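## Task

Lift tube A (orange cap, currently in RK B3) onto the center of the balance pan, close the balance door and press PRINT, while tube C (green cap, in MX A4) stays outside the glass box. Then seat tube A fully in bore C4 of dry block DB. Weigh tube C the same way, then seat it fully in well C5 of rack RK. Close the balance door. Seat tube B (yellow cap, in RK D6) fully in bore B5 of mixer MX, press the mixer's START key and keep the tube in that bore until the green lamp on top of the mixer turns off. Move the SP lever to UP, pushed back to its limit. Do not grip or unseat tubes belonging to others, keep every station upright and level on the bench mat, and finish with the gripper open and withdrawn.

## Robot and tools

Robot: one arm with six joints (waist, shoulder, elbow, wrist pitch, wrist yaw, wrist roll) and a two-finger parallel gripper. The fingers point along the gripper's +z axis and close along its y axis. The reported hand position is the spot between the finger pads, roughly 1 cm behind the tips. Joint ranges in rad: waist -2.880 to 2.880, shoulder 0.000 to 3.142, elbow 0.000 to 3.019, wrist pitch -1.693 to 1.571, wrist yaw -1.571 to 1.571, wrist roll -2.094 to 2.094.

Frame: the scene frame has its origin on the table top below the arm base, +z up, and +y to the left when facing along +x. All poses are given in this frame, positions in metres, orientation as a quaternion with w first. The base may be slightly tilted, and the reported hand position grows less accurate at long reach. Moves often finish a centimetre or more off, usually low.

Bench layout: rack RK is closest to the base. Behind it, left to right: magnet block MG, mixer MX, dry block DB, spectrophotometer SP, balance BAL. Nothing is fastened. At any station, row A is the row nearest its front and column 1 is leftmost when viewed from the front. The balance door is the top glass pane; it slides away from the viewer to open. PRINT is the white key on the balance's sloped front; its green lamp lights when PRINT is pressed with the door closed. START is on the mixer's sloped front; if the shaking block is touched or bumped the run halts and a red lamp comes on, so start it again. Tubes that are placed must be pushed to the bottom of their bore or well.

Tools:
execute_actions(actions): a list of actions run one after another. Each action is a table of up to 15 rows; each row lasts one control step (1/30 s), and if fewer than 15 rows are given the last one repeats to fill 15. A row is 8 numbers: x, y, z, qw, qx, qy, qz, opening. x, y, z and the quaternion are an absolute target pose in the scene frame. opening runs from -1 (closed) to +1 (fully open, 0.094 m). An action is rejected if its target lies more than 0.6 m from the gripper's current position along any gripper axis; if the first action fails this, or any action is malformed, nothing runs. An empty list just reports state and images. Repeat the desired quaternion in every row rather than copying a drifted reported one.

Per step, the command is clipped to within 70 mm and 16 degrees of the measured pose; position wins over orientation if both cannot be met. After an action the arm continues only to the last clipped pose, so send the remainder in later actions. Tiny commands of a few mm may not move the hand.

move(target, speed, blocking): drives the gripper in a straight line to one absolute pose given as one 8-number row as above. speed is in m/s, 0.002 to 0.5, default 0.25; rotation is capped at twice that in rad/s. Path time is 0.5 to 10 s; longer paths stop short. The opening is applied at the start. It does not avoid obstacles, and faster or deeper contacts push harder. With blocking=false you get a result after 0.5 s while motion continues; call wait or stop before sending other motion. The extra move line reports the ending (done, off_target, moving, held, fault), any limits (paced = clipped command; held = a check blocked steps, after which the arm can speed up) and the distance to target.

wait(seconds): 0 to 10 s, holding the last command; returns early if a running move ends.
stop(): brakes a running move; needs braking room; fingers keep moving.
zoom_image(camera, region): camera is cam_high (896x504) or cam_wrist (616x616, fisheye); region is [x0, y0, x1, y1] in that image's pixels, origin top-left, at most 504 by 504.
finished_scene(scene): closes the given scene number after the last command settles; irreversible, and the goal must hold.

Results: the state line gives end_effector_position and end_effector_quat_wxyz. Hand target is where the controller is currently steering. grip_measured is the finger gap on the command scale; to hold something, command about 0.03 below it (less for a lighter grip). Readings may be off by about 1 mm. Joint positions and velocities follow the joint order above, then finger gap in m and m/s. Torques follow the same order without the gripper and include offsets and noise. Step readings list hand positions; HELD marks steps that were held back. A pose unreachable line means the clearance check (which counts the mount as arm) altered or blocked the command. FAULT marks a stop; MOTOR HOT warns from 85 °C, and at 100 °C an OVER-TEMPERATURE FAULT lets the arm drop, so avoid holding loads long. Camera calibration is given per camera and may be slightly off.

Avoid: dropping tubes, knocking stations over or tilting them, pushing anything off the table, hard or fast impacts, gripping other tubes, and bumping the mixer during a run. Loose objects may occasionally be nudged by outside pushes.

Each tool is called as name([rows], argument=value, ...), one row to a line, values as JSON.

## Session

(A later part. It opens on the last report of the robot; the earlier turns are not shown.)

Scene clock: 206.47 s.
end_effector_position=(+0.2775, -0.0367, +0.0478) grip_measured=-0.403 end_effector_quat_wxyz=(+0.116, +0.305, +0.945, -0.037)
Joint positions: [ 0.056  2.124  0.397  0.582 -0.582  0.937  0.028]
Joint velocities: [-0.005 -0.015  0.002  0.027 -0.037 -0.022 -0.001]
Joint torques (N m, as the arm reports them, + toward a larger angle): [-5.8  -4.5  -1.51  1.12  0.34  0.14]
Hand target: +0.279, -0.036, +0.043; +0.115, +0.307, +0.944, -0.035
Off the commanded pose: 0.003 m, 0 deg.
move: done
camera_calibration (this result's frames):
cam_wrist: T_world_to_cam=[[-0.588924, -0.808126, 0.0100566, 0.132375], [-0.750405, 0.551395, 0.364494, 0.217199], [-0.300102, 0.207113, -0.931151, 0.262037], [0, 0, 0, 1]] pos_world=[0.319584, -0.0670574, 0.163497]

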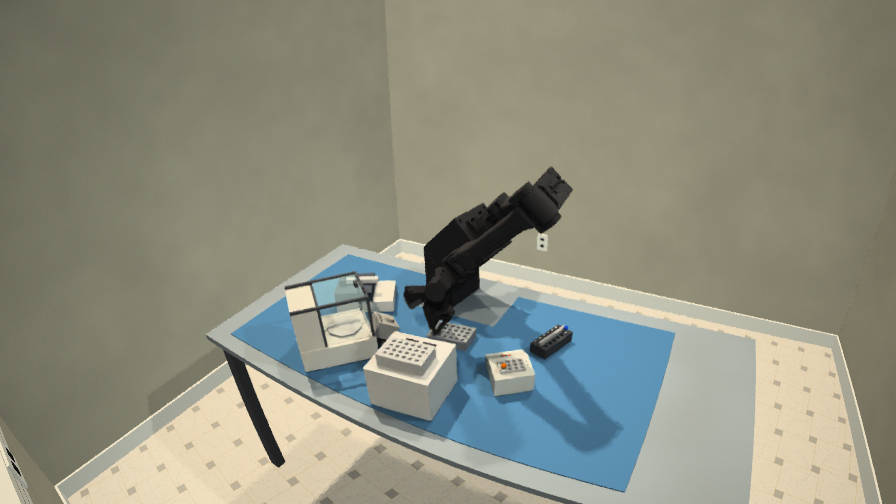

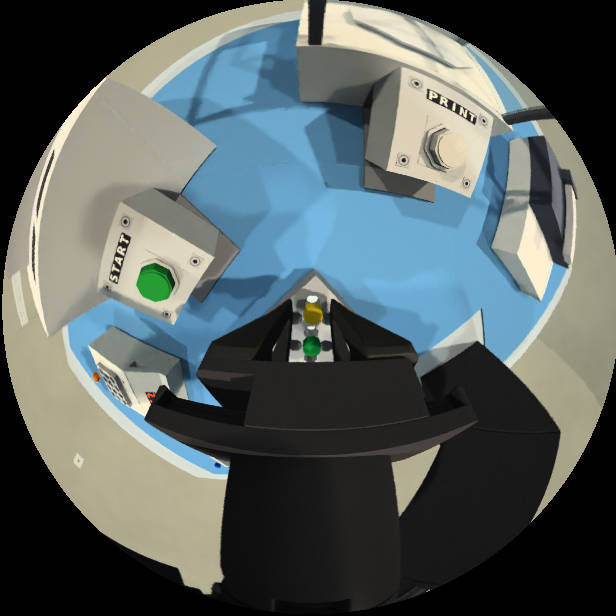

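execute_actions([
  [[0.278,-0.0385,0.044,0.116,0.3067,0.944,-0.0377,-0.45],[0.278,-0.0385,0.044,0.116,0.3067,0.944,-0.0377,-0.5],[0.278,-0.0385,0.044,0.116,0.3067,0.944,-0.0377,-0.55],[0.278,-0.0385,0.044,0.116,0.3067,0.944,-0.0377,-0.6],[0.278,-0.0385,0.044,0.116,0.3067,0.944,-0.0377,-0.64],[0.278,-0.0385,0.044,0.116,0.3067,0.944,-0.0377,-0.67],[0.278,-0.0385,0.044,0.116,0.3067,0.944,-0.0377,-0.69],[0.278,-0.0385,0.044,0.116,0.3067,0.944,-0.0377,-0.71],[0.278,-0.0385,0.044,0.116,0.3067,0.944,-0.0377,-0.73],[0.278,-0.0385,0.044,0.116,0.3067,0.944,-0.0377,-0.75],[0.278,-0.0385,0.044,0.116,0.3067,0.944,-0.0377,-0.77],[0.278,-0.0385,0.044,0.116,0.3067,0.944,-0.0377,-0.8]],
])

move(target=[0.270,-0.038,0.10,0.116,0.3067,0.944,-0.0377,-0.8], speed=0.05)

move(target=[0.31,-0.01,0.29,0.122,0,0.9925,0,-0.8], speed=0.2)

move(target=[0.535,0.022,0.28,0.122,0,0.9925,0,-0.8], speed=0.2)

move(target=[0.529,0.022,0.222,0.122,0,0.9925,0,-0.8], speed=0.05)

zoom_image(camera="cam_wrist", region=[250,230,370,350])

Scene clock: 207.67 s.
end_effector_position=(+0.2770, -0.0375, +0.0476) grip_measured=-0.777 end_effector_quat_wxyz=(+0.116, +0.307, +0.944, -0.038)
Joint positions: [ 0.056  2.126  0.397  0.582 -0.58   0.94   0.01 ]
Joint velocities: [ 0.015 -0.015 -0.007  0.007 -0.022 -0.066 -0.   ]
Joint torques (N m, as the arm reports them, + toward a larger angle): [-6.47 -4.46 -1.47  1.07  0.34  0.09]
Hand target: +0.278, -0.038, +0.044; +0.116, +0.307, +0.944, -0.038
Off the commanded pose: 0.004 m, 0 deg.
Step readings (end_effector_position):
0: (+0.2776, -0.0367, +0.0479)
1: (+0.2775, -0.0369, +0.0478)
2: (+0.2776, -0.0370, +0.0478)
4: (+0.2772, -0.0373, +0.0477)
8: (+0.2770, -0.0375, +0.0476)
15: end_effector_position above
camera_calibration (this result's frames):
cam_wrist: T_world_to_cam=[[-0.5926, -0.805416, 0.0114042, 0.132497], [-0.747768, 0.555337, 0.363928, 0.216759], [-0.299447, 0.207136, -0.931357, 0.261602], [0, 0, 0, 1]] pos_world=[0.318939, -0.0678465, 0.163249]

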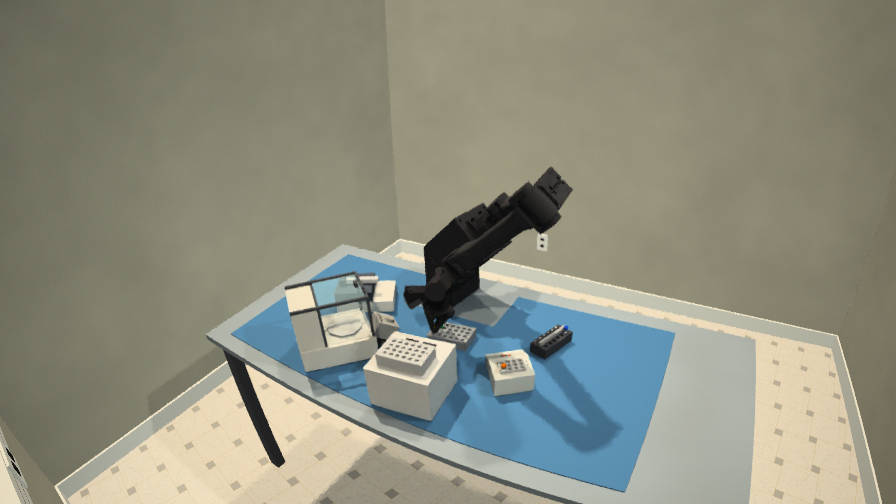

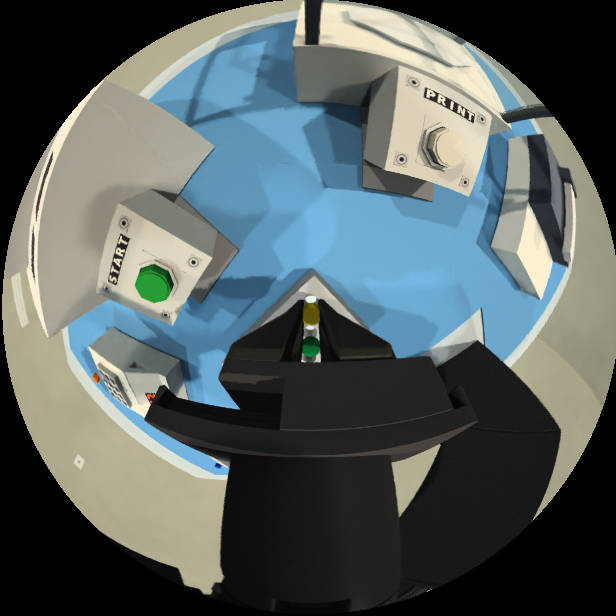

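Scene clock: 209.03 s.
end_effector_position=(+0.2743, -0.0389, +0.0997) grip_measured=-0.777 end_effector_quat_wxyz=(+0.120, +0.310, +0.942, -0.038)
Joint positions: [-0.095  1.94   0.353  0.349 -0.63   0.782  0.01 ]
Joint velocities: [ 0.005 -0.005  0.002 -0.002  0.037  0.066  0.001]
Joint torques (N m, as the arm reports them, + toward a larger angle): [-7.   -4.36 -0.57  0.09  0.14 -0.09]
Hand target: +0.270, -0.039, +0.101; +0.117, +0.307, +0.944, -0.040
Off the commanded pose: 0.004 m, 1 deg.
move: done
camera_calibration (this result's frames):
cam_wrist: T_world_to_cam=[[-0.599005, -0.800695, 0.00898654, 0.131312], [-0.746179, 0.562223, 0.356542, 0.197166], [-0.290534, 0.206865, -0.934236, 0.307473], [0, 0, 0, 1]] pos_world=[0.315109, -0.0693154, 0.215774]

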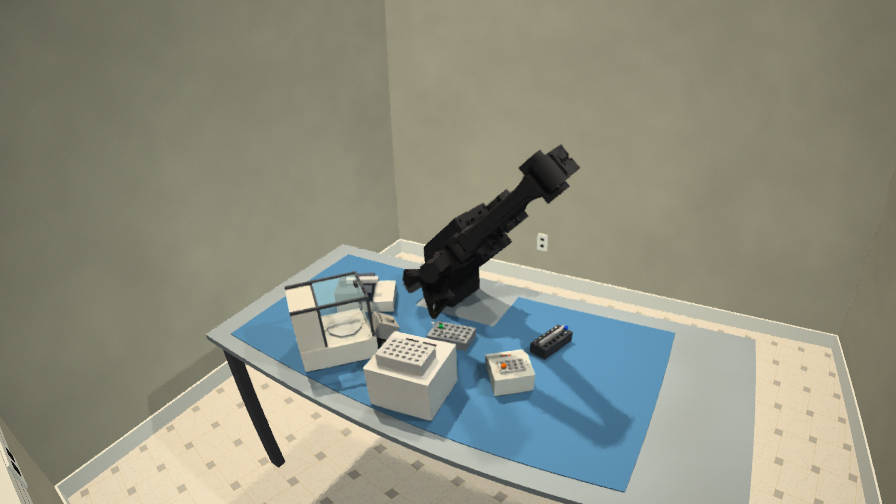

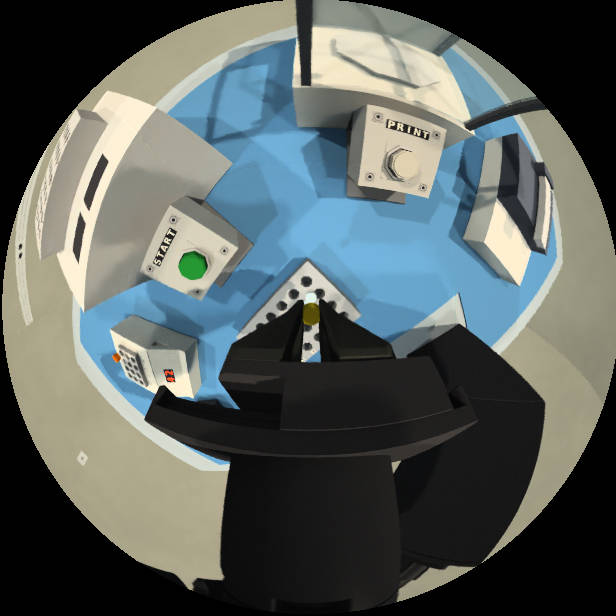

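Scene clock: 211.30 s.
end_effector_position=(+0.2931, -0.0103, +0.2833) grip_measured=-0.777 end_effector_quat_wxyz=(+0.111, +0.015, +0.994, -0.002)
Joint positions: [-0.575  1.463  0.562 -0.788 -0.832 -0.463  0.01 ]
Joint velocities: [-0.005 -0.005 -0.012 -0.007  0.037 -0.007 -0.   ]
Joint torques (N m, as the arm reports them, + toward a larger angle): [-5.52 -1.72  9.81 -0.01 -0.11 -0.16]
Hand target: +0.308, -0.012, +0.295; +0.120, +0.000, +0.993, -0.007
Off the commanded pose: 0.018 m, 2 deg.
move: off_target
camera_calibration (this result's frames):
cam_wrist: T_world_to_cam=[[-0.0368648, -0.999244, 0.0123298, -0.00394928], [-0.922104, 0.0387694, 0.384996, 0.16774], [-0.385183, 0.00282341, -0.922836, 0.500982], [0, 0, 0, 1]] pos_world=[0.347498, -0.0118639, 0.397794]

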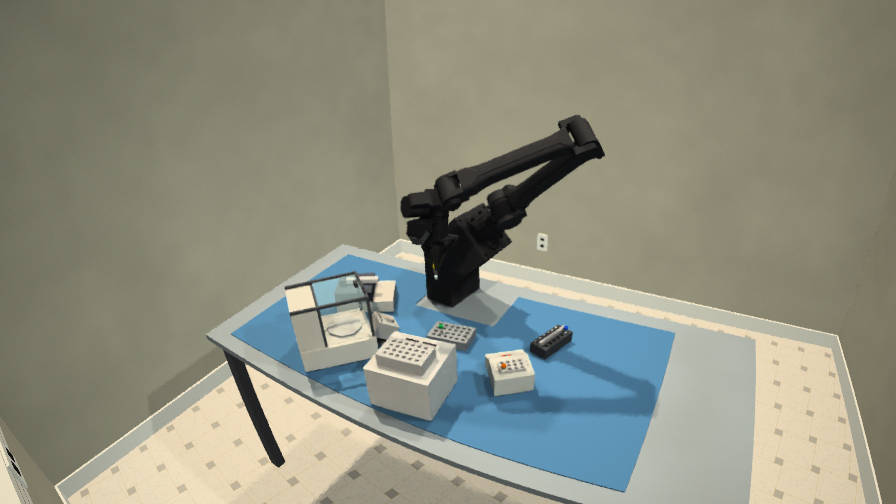

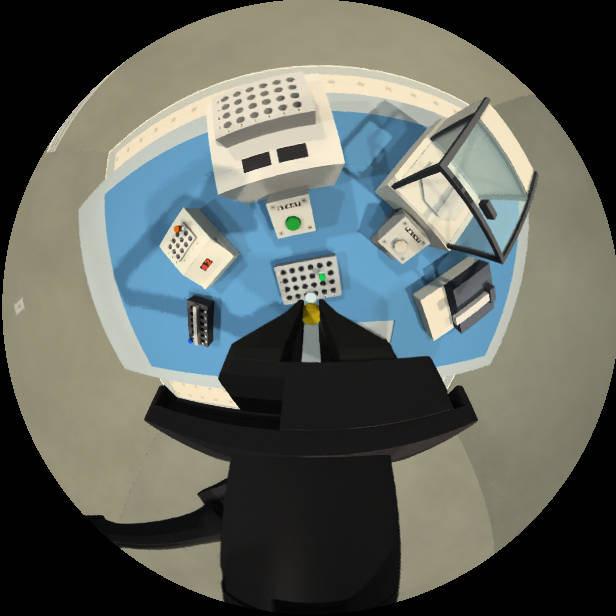

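Scene clock: 212.93 s.
end_effector_position=(+0.5239, +0.0225, +0.2810) grip_measured=-0.777 end_effector_quat_wxyz=(+0.123, -0.000, +0.992, +0.004)
Joint positions: [-0.306  1.768  1.106 -0.695 -0.841 -0.067  0.01 ]
Joint velocities: [-0.015 -0.005 -0.002  0.002 -0.037  0.037  0.   ]
Joint torques (N m, as the arm reports them, + toward a larger angle): [-9.51 -7.28  8.86  0.82  0.11  0.19]
Hand target: +0.535, +0.027, +0.279; +0.123, -0.000, +0.992, +0.004
Off the commanded pose: 0.011 m, 0 deg.
move: off_target
camera_calibration (this result's frames):
cam_wrist: T_world_to_cam=[[-0.00496159, -0.999981, 0.00376278, 0.0231382], [-0.932459, 0.00598581, 0.361226, 0.393053], [-0.361241, -0.00171639, -0.932471, 0.577954], [0, 0, 0, 1]] pos_world=[0.575402, 0.021777, 0.396857]

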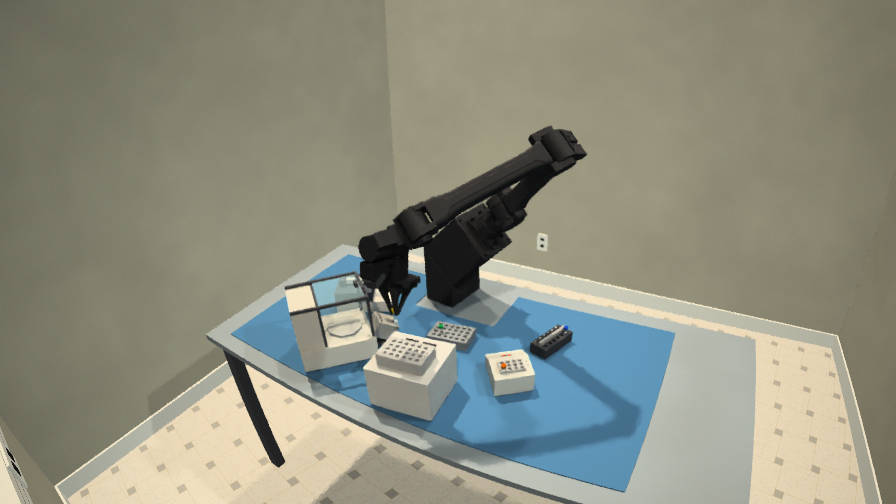

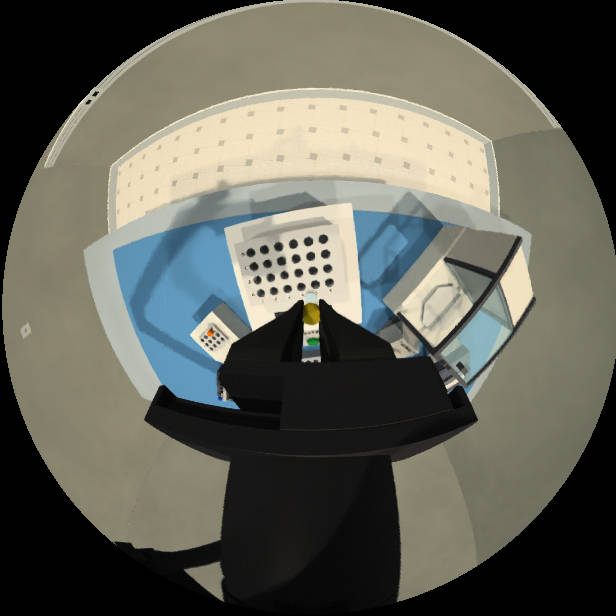

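Scene clock: 214.47 s.
end_effector_position=(+0.5327, +0.0234, +0.2338) grip_measured=-0.777 end_effector_quat_wxyz=(+0.130, -0.007, +0.991, -0.000)
Joint positions: [-0.23   1.817  1.066 -0.505 -0.815  0.042  0.01 ]
Joint velocities: [-0.015 -0.015 -0.002  0.012  0.007  0.051  0.   ]
Joint torques (N m, as the arm reports them, + toward a larger angle): [-10.03  -8.63   5.51   1.29   0.16   0.23]
Hand target: +0.529, +0.023, +0.222; +0.122, -0.000, +0.993, +0.001
Off the commanded pose: 0.012 m, 1 deg.
move: off_target
camera_calibration (this result's frames):
cam_wrist: T_world_to_cam=[[0.0074671, -0.999877, 0.0137968, 0.0152267], [-0.937399, -0.00219521, 0.348249, 0.42412], [-0.348176, -0.0155335, -0.9373, 0.531558], [0, 0, 0, 1]] pos_world=[0.582532, 0.0244128, 0.35032]

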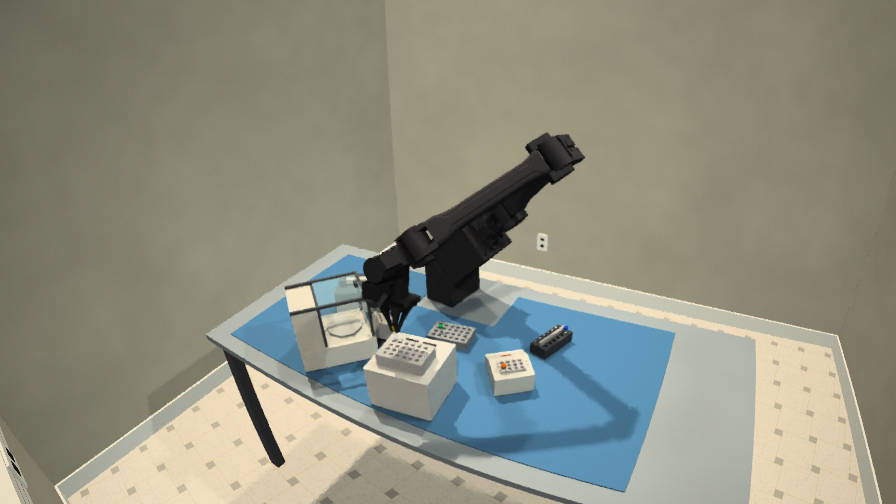

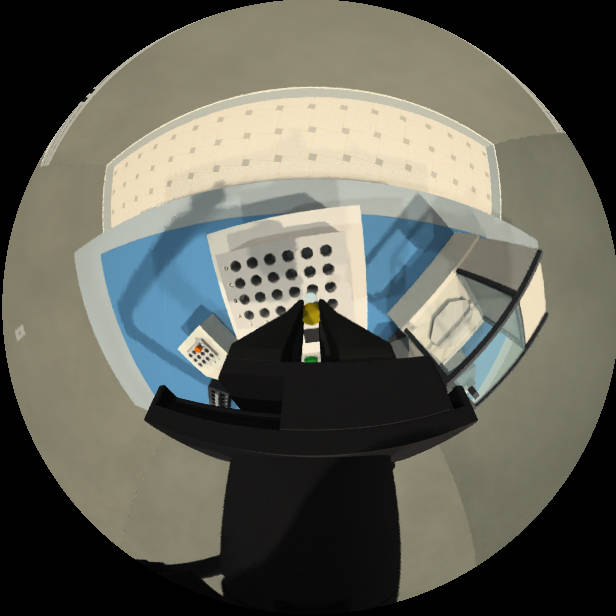

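Region (250, 230, 370, 350) of cam_wrist's 616x616 image, scaled by 4.200, with more detail than that image has.

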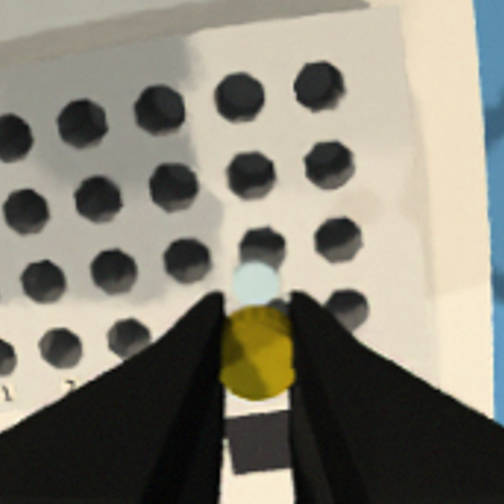

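execute_actions(actions=[])

move(target=[0.5305,0.0205,0.235,0.122,0,0.9925,0,-0.8], speed=0.05)

move(target=[0.5305,0.0205,0.212,0.122,0,0.9925,0,-0.8], speed=0.03)

zoom_image(camera="cam_wrist", region=[250,230,370,350])

Scene clock: 215.43 s.
end_effector_position=(+0.5327, +0.0234, +0.2338) grip_measured=-0.777 end_effector_quat_wxyz=(+0.130, -0.006, +0.991, -0.000)
Joint positions: [-0.23   1.817  1.066 -0.505 -0.815  0.044  0.01 ]
Joint velocities: [-0.015 -0.005 -0.017  0.002 -0.066 -0.066 -0.001]
Joint torques (N m, as the arm reports them, + toward a larger angle): [-9.86 -7.87  5.34  1.4   0.16  0.18]
Hand target: +0.529, +0.023, +0.222; +0.122, +0.000, +0.993, +0.001
Off the commanded pose: 0.012 m, 1 deg.
camera_calibration (this result's frames):
cam_wrist: T_world_to_cam=[[0.00525611, -0.999899, 0.0132059, 0.0165431], [-0.937401, -0.000328151, 0.348251, 0.424077], [-0.348211, -0.0142097, -0.937308, 0.531548], [0, 0, 0, 1]] pos_world=[0.582535, 0.0242337, 0.35032]

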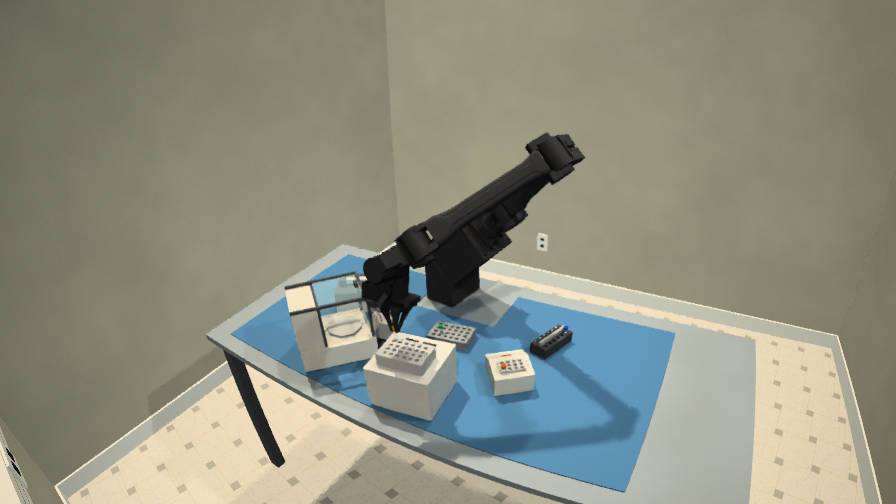

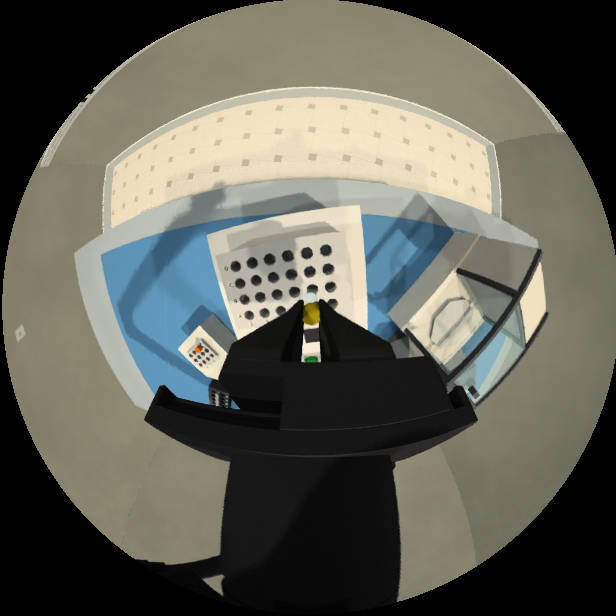

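Scene clock: 216.13 s.
end_effector_position=(+0.5286, +0.0232, +0.2327) grip_measured=-0.777 end_effector_quat_wxyz=(+0.123, +0.002, +0.992, +0.000)
Joint positions: [-0.23   1.817  1.066 -0.527 -0.815  0.044  0.01 ]
Joint velocities: [-0.005  0.005 -0.002 -0.012  0.022  0.022 -0.   ]
Joint torques (N m, as the arm reports them, + toward a larger angle): [-11.63  -8.52   6.66   0.14   0.04  -0.14]
Hand target: +0.531, +0.020, +0.235; +0.122, -0.000, +0.993, -0.000
Off the commanded pose: 0.004 m, 0 deg.
move: done
camera_calibration (this result's frames):
cam_wrist: T_world_to_cam=[[-0.0103212, -0.999898, 0.00991008, 0.0253802], [-0.931908, 0.0132117, 0.362455, 0.414074], [-0.362549, -0.00549431, -0.931949, 0.535249], [0, 0, 0, 1]] pos_world=[0.580194, 0.0228478, 0.34849]

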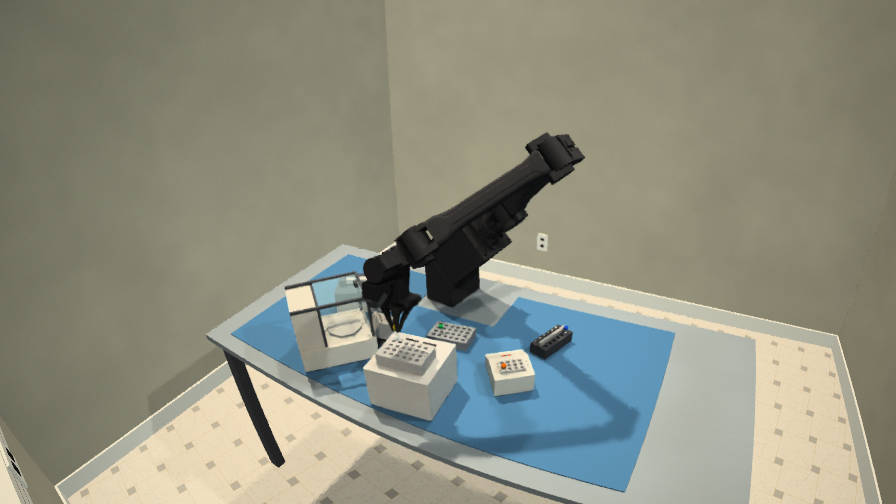

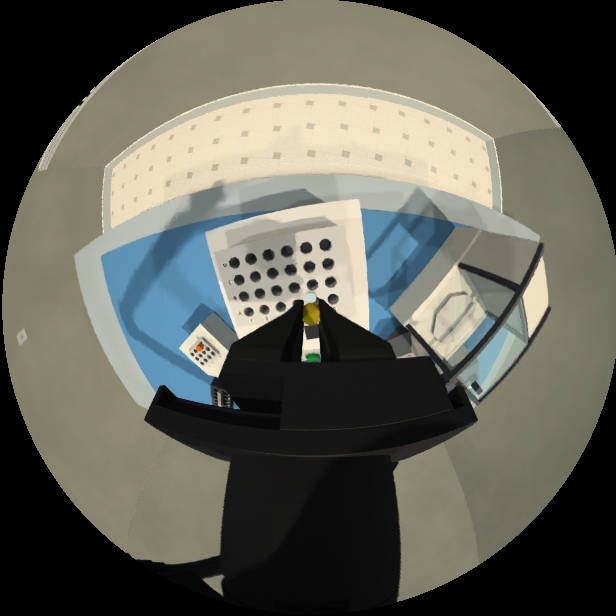

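Scene clock: 217.17 s.
end_effector_position=(+0.5356, +0.0216, +0.2255) grip_measured=-0.777 end_effector_quat_wxyz=(+0.131, -0.007, +0.991, -0.001)
Joint positions: [-0.219  1.833  1.066 -0.475 -0.809  0.059  0.01 ]
Joint velocities: [-0.015 -0.005 -0.007 -0.002 -0.022  0.051 -0.   ]
Joint torques (N m, as the arm reports them, + toward a larger angle): [-9.72 -8.12  5.12  1.3   0.17  0.2 ]
Hand target: +0.530, +0.021, +0.212; +0.122, +0.000, +0.993, +0.000
Off the commanded pose: 0.014 m, 1 deg.
move: off_target
camera_calibration (this result's frames):
cam_wrist: T_world_to_cam=[[0.00717899, -0.999854, 0.015495, 0.01334], [-0.938258, -0.00137569, 0.345935, 0.430724], [-0.345863, -0.0170217, -0.938131, 0.523767], [0, 0, 0, 1]] pos_world=[0.585186, 0.0228461, 0.342153]

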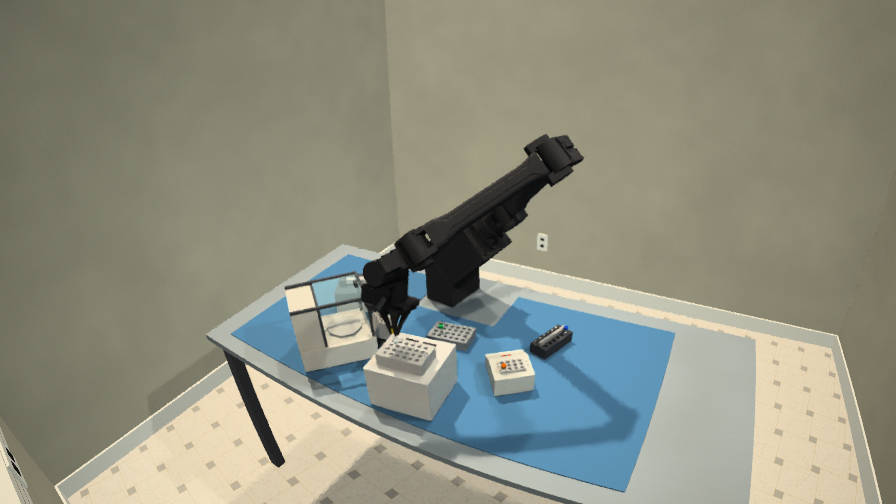

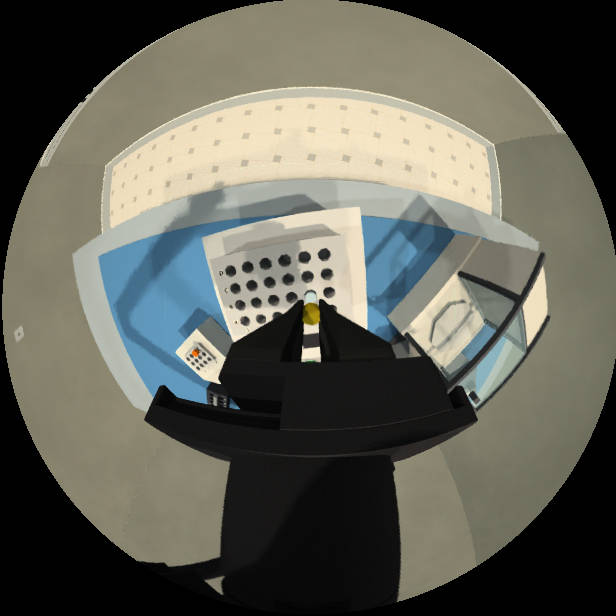

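Region (250, 230, 370, 350) of cam_wrist's 616x616 image, scaled by 4.200, with more detail than that image has.

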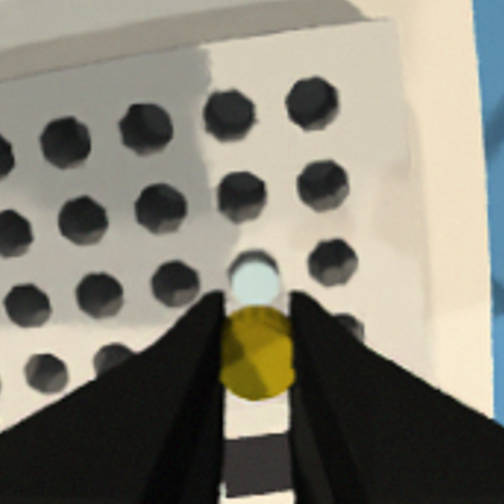

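move(target=[0.528,0.0205,0.2075,0.122,0,0.9925,0,-0.8], speed=0.01)

zoom_image(camera="cam_wrist", region=[250,230,370,350])

Scene clock: 219.53 s.
end_effector_position=(+0.5326, +0.0210, +0.2215) grip_measured=-0.777 end_effector_quat_wxyz=(+0.132, -0.006, +0.991, -0.001)
Joint positions: [-0.215  1.833  1.053 -0.456 -0.807  0.067  0.01 ]
Joint velocities: [-0.005 -0.015 -0.002 -0.002  0.007  0.007 -0.001]
Joint torques (N m, as the arm reports them, + toward a larger angle): [-9.53 -7.77  5.08  1.46  0.18  0.26]
Hand target: +0.528, +0.020, +0.208; +0.122, -0.000, +0.993, +0.000
Off the commanded pose: 0.015 m, 1 deg.
move: off_target
camera_calibration (this result's frames):
cam_wrist: T_world_to_cam=[[0.00568245, -0.999862, 0.015594, 0.0135394], [-0.938556, 0.0000486311, 0.345128, 0.429547], [-0.345081, -0.016597, -0.938426, 0.518608], [0, 0, 0, 1]] pos_world=[0.582039, 0.022124, 0.338215]

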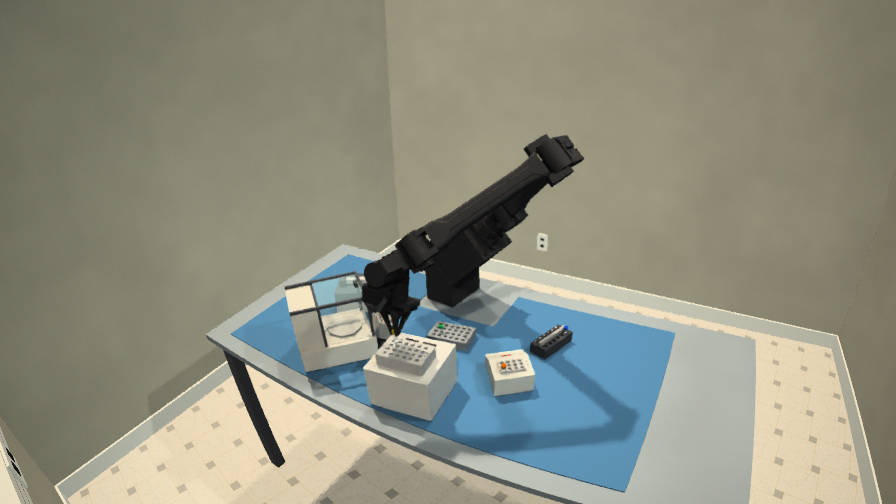

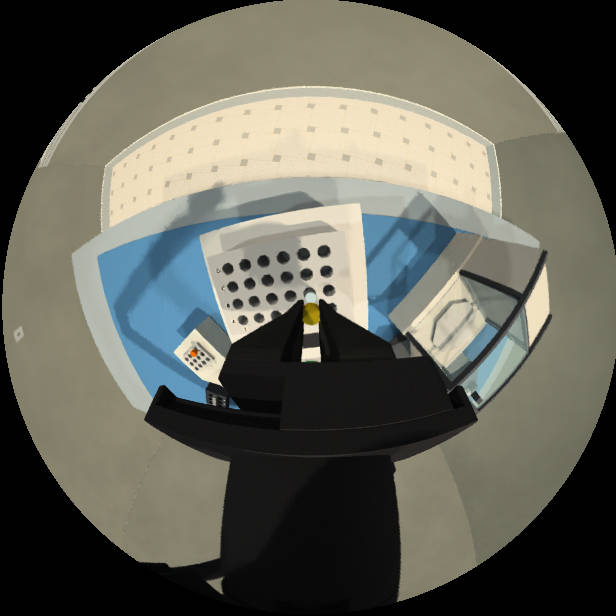

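Region (250, 230, 370, 350) of cam_wrist's 616x616 image, scaled by 4.200, with more detail than that image has.

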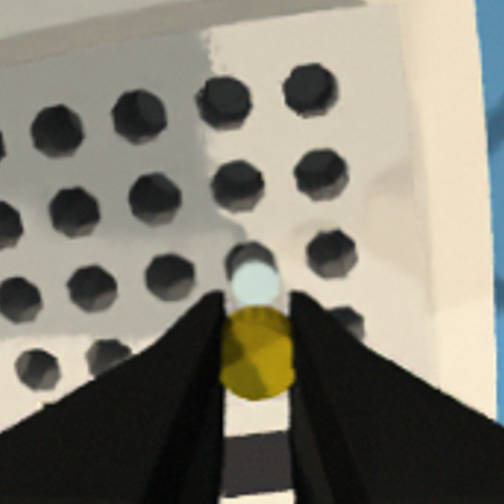

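move(target=[0.5285,0.022,0.198,0.122,0,0.9925,0,-0.8], speed=0.015)

zoom_image(camera="cam_wrist", region=[250,230,370,350])

Scene clock: 221.50 s.
end_effector_position=(+0.5355, +0.0232, +0.2162) grip_measured=-0.777 end_effector_quat_wxyz=(+0.136, -0.008, +0.991, -0.002)
Joint positions: [-0.203  1.838  1.049 -0.424 -0.802  0.089  0.01 ]
Joint velocities: [-0.015  0.005  0.022  0.007 -0.022 -0.066  0.   ]
Joint torques (N m, as the arm reports them, + toward a larger angle): [-9.31 -7.47  4.76  1.39  0.18  0.12]
Hand target: +0.528, +0.022, +0.198; +0.122, -0.000, +0.993, +0.000
Off the commanded pose: 0.019 m, 2 deg.
move: off_target
camera_calibration (this result's frames):
cam_wrist: T_world_to_cam=[[0.00885409, -0.999816, 0.0169991, 0.0138356], [-0.941436, -0.00260426, 0.337182, 0.43746], [-0.337075, -0.018989, -0.941286, 0.511009], [0, 0, 0, 1]] pos_world=[0.583967, 0.0246758, 0.333267]

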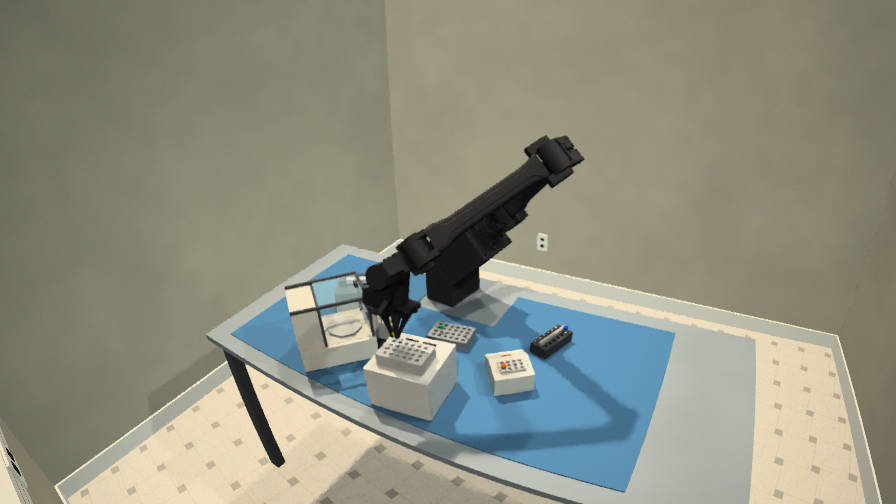

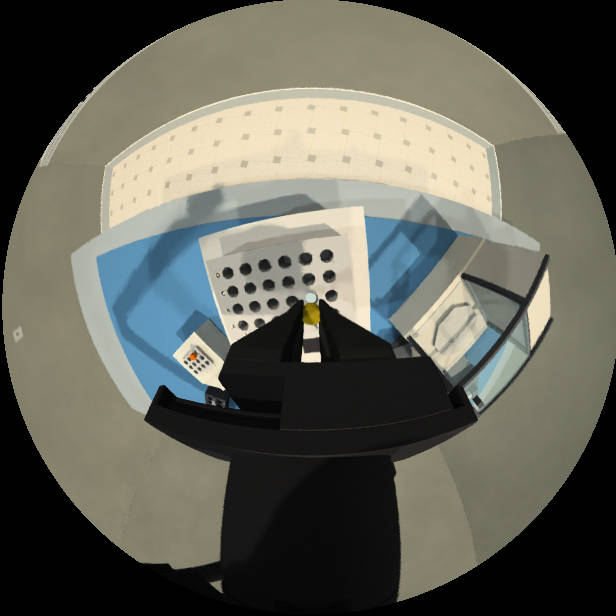

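Region (250, 230, 370, 350) of cam_wrist's 616x616 image, scaled by 4.200, with more detail than that image has.

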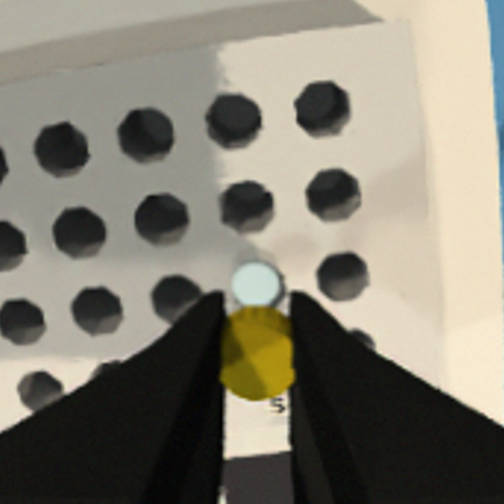

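move(target=[0.5255,0.021,0.198,0.122,0,0.9925,0,-0.8], speed=0.01)

zoom_image(camera="cam_wrist", region=[250,230,370,350])

Scene clock: 223.97 s.
end_effector_position=(+0.5353, +0.0229, +0.2158) grip_measured=-0.777 end_effector_quat_wxyz=(+0.137, -0.009, +0.991, -0.002)
Joint positions: [-0.203  1.838  1.046 -0.418 -0.802  0.09   0.01 ]
Joint velocities: [-0.005  0.005 -0.002 -0.012 -0.051 -0.051  0.001]
Joint torques (N m, as the arm reports them, + toward a larger angle): [-9.53 -7.63  4.31  1.31  0.17  0.15]
Hand target: +0.525, +0.021, +0.198; +0.122, -0.000, +0.993, -0.000
Off the commanded pose: 0.020 m, 2 deg.
move: off_target
camera_calibration (this result's frames):
cam_wrist: T_world_to_cam=[[0.010259, -0.9998, 0.01719, 0.0127151], [-0.94214, -0.00390416, 0.335197, 0.438212], [-0.335063, -0.0196342, -0.941991, 0.509678], [0, 0, 0, 1]] pos_world=[0.583501, 0.0244305, 0.333006]

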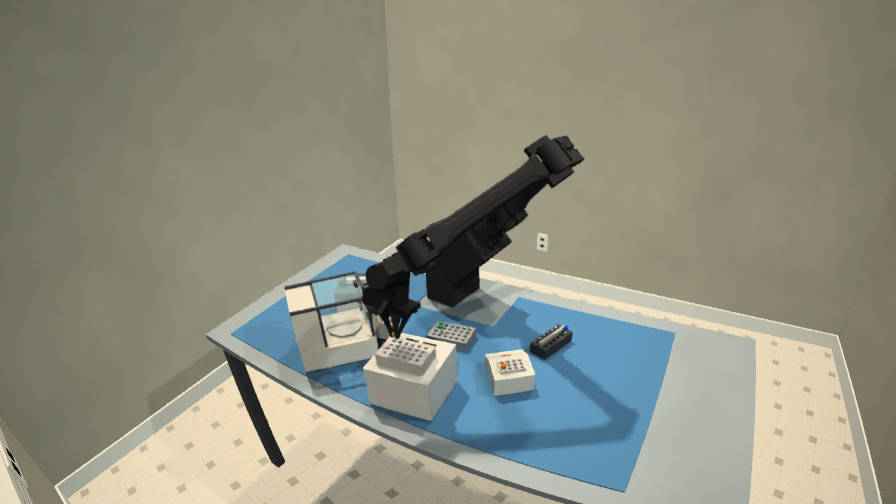

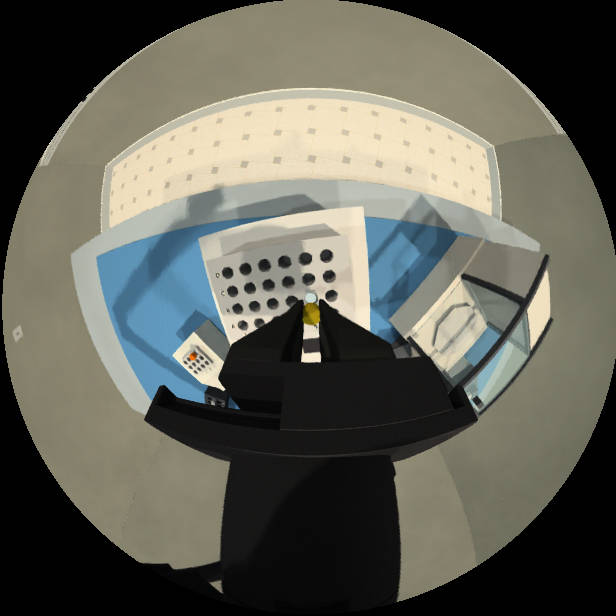

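Region (250, 230, 370, 350) of cam_wrist's 616x616 image, scaled by 4.200, with more detail than that image has.

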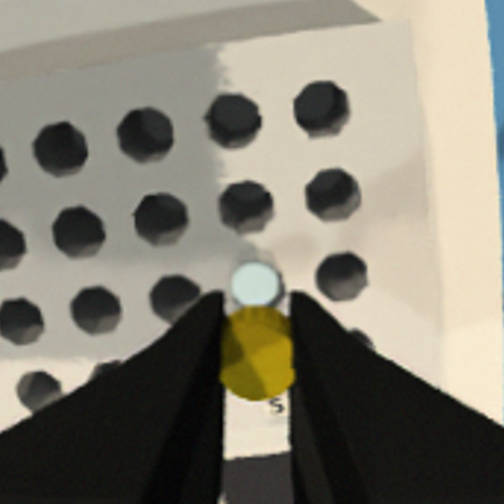

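move(target=[0.535,0.023,0.255,0.122,0,0.9925,0,-0.8], speed=0.06)

move(target=[0.5285,0.021,0.208,0.122,0,0.9925,0,-0.8], speed=0.04)

zoom_image(camera="cam_wrist", region=[250,230,370,350])

Scene clock: 226.67 s.
end_effector_position=(+0.5204, +0.0173, +0.2430) grip_measured=-0.777 end_effector_quat_wxyz=(+0.111, +0.017, +0.994, +0.000)
Joint positions: [-0.256  1.812  1.075 -0.603 -0.818  0.012  0.01 ]
Joint velocities: [-0.005 -0.005 -0.002 -0.012  0.037 -0.095  0.   ]
Joint torques (N m, as the arm reports them, + toward a larger angle): [-11.52  -8.36   8.61   0.49  -0.02  -0.2 ]
Hand target: +0.534, +0.022, +0.255; +0.122, +0.000, +0.993, -0.001
Off the commanded pose: 0.020 m, 2 deg.
move: off_target
camera_calibration (this result's frames):
cam_wrist: T_world_to_cam=[[-0.0401139, -0.999172, 0.00684807, 0.0355846], [-0.92215, 0.039659, 0.384794, 0.391869], [-0.384747, 0.00912065, -0.922977, 0.550936], [0, 0, 0, 1]] pos_world=[0.574761, 0.0149891, 0.357469]

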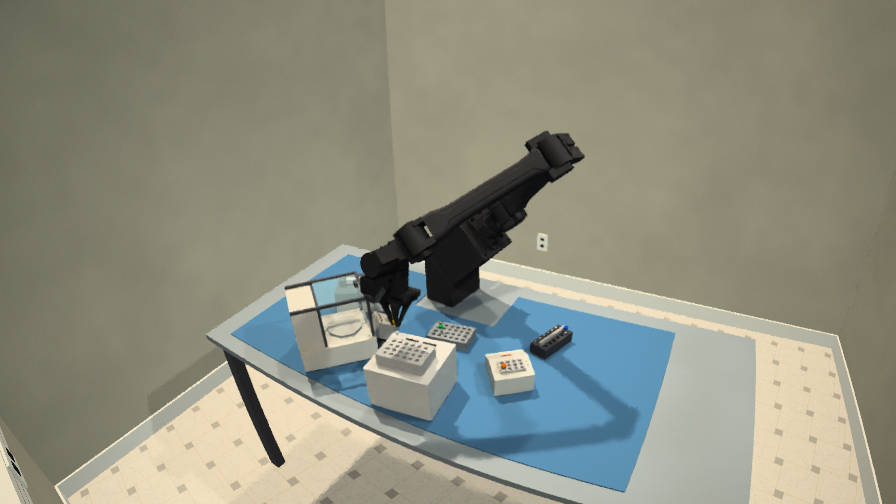

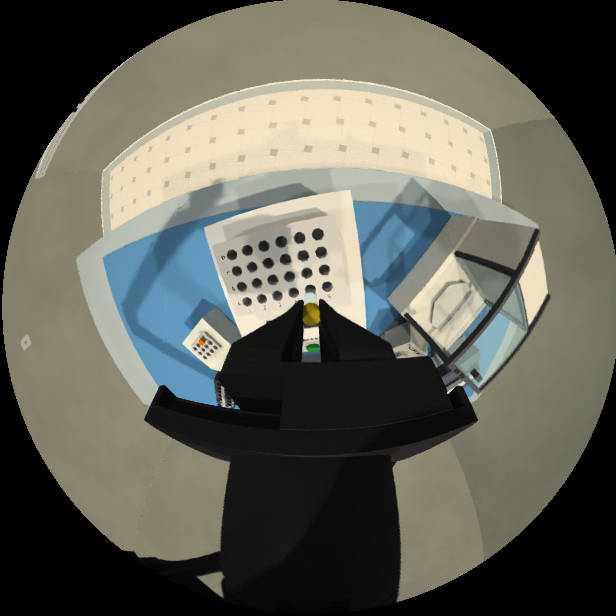

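Scene clock: 227.90 s.
end_effector_position=(+0.5325, +0.0223, +0.2205) grip_measured=-0.777 end_effector_quat_wxyz=(+0.130, -0.007, +0.991, -0.001)
Joint positions: [-0.212  1.833  1.053 -0.457 -0.808  0.068  0.01 ]
Joint velocities: [-0.005 -0.015  0.012  0.012 -0.081 -0.007  0.   ]
Joint torques (N m, as the arm reports them, + toward a larger angle): [-10.04  -7.73   5.17   1.45   0.17   0.19]
Hand target: +0.528, +0.022, +0.208; +0.122, -0.000, +0.993, +0.001
Off the commanded pose: 0.013 m, 1 deg.
move: off_target
camera_calibration (this result's frames):
cam_wrist: T_world_to_cam=[[0.00714787, -0.999871, 0.0143589, 0.0144345], [-0.937603, -0.00170948, 0.347703, 0.428784], [-0.347633, -0.0159483, -0.937495, 0.51877], [0, 0, 0, 1]] pos_world=[0.582268, 0.0234391, 0.337048]

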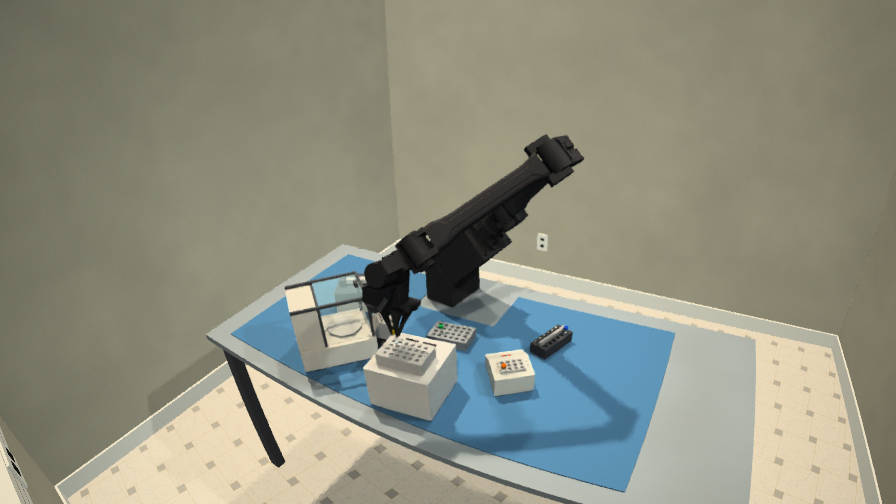

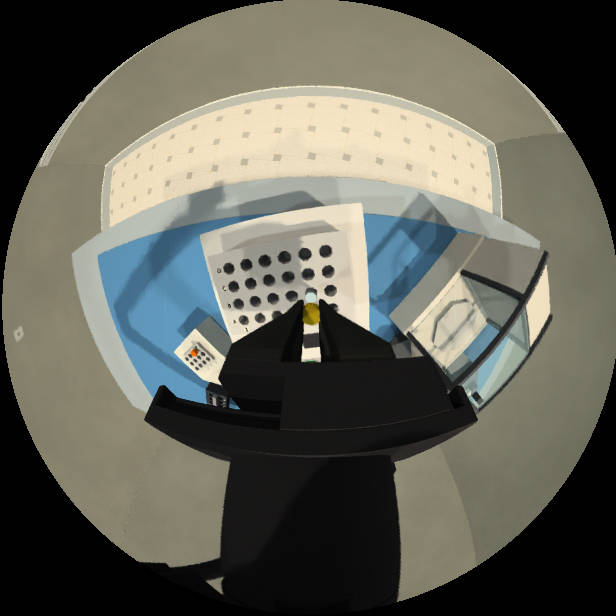

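Region (250, 230, 370, 350) of cam_wrist's 616x616 image, scaled by 4.200, with more detail than that image has.

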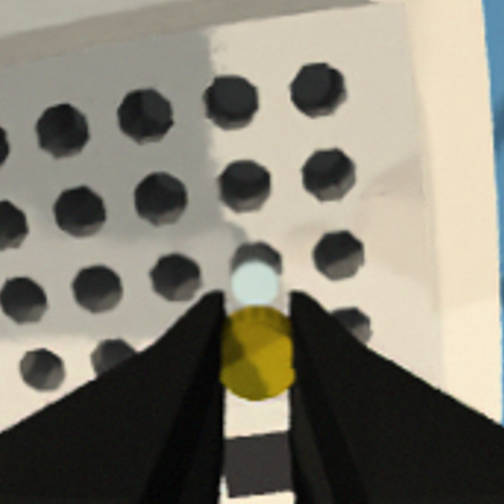

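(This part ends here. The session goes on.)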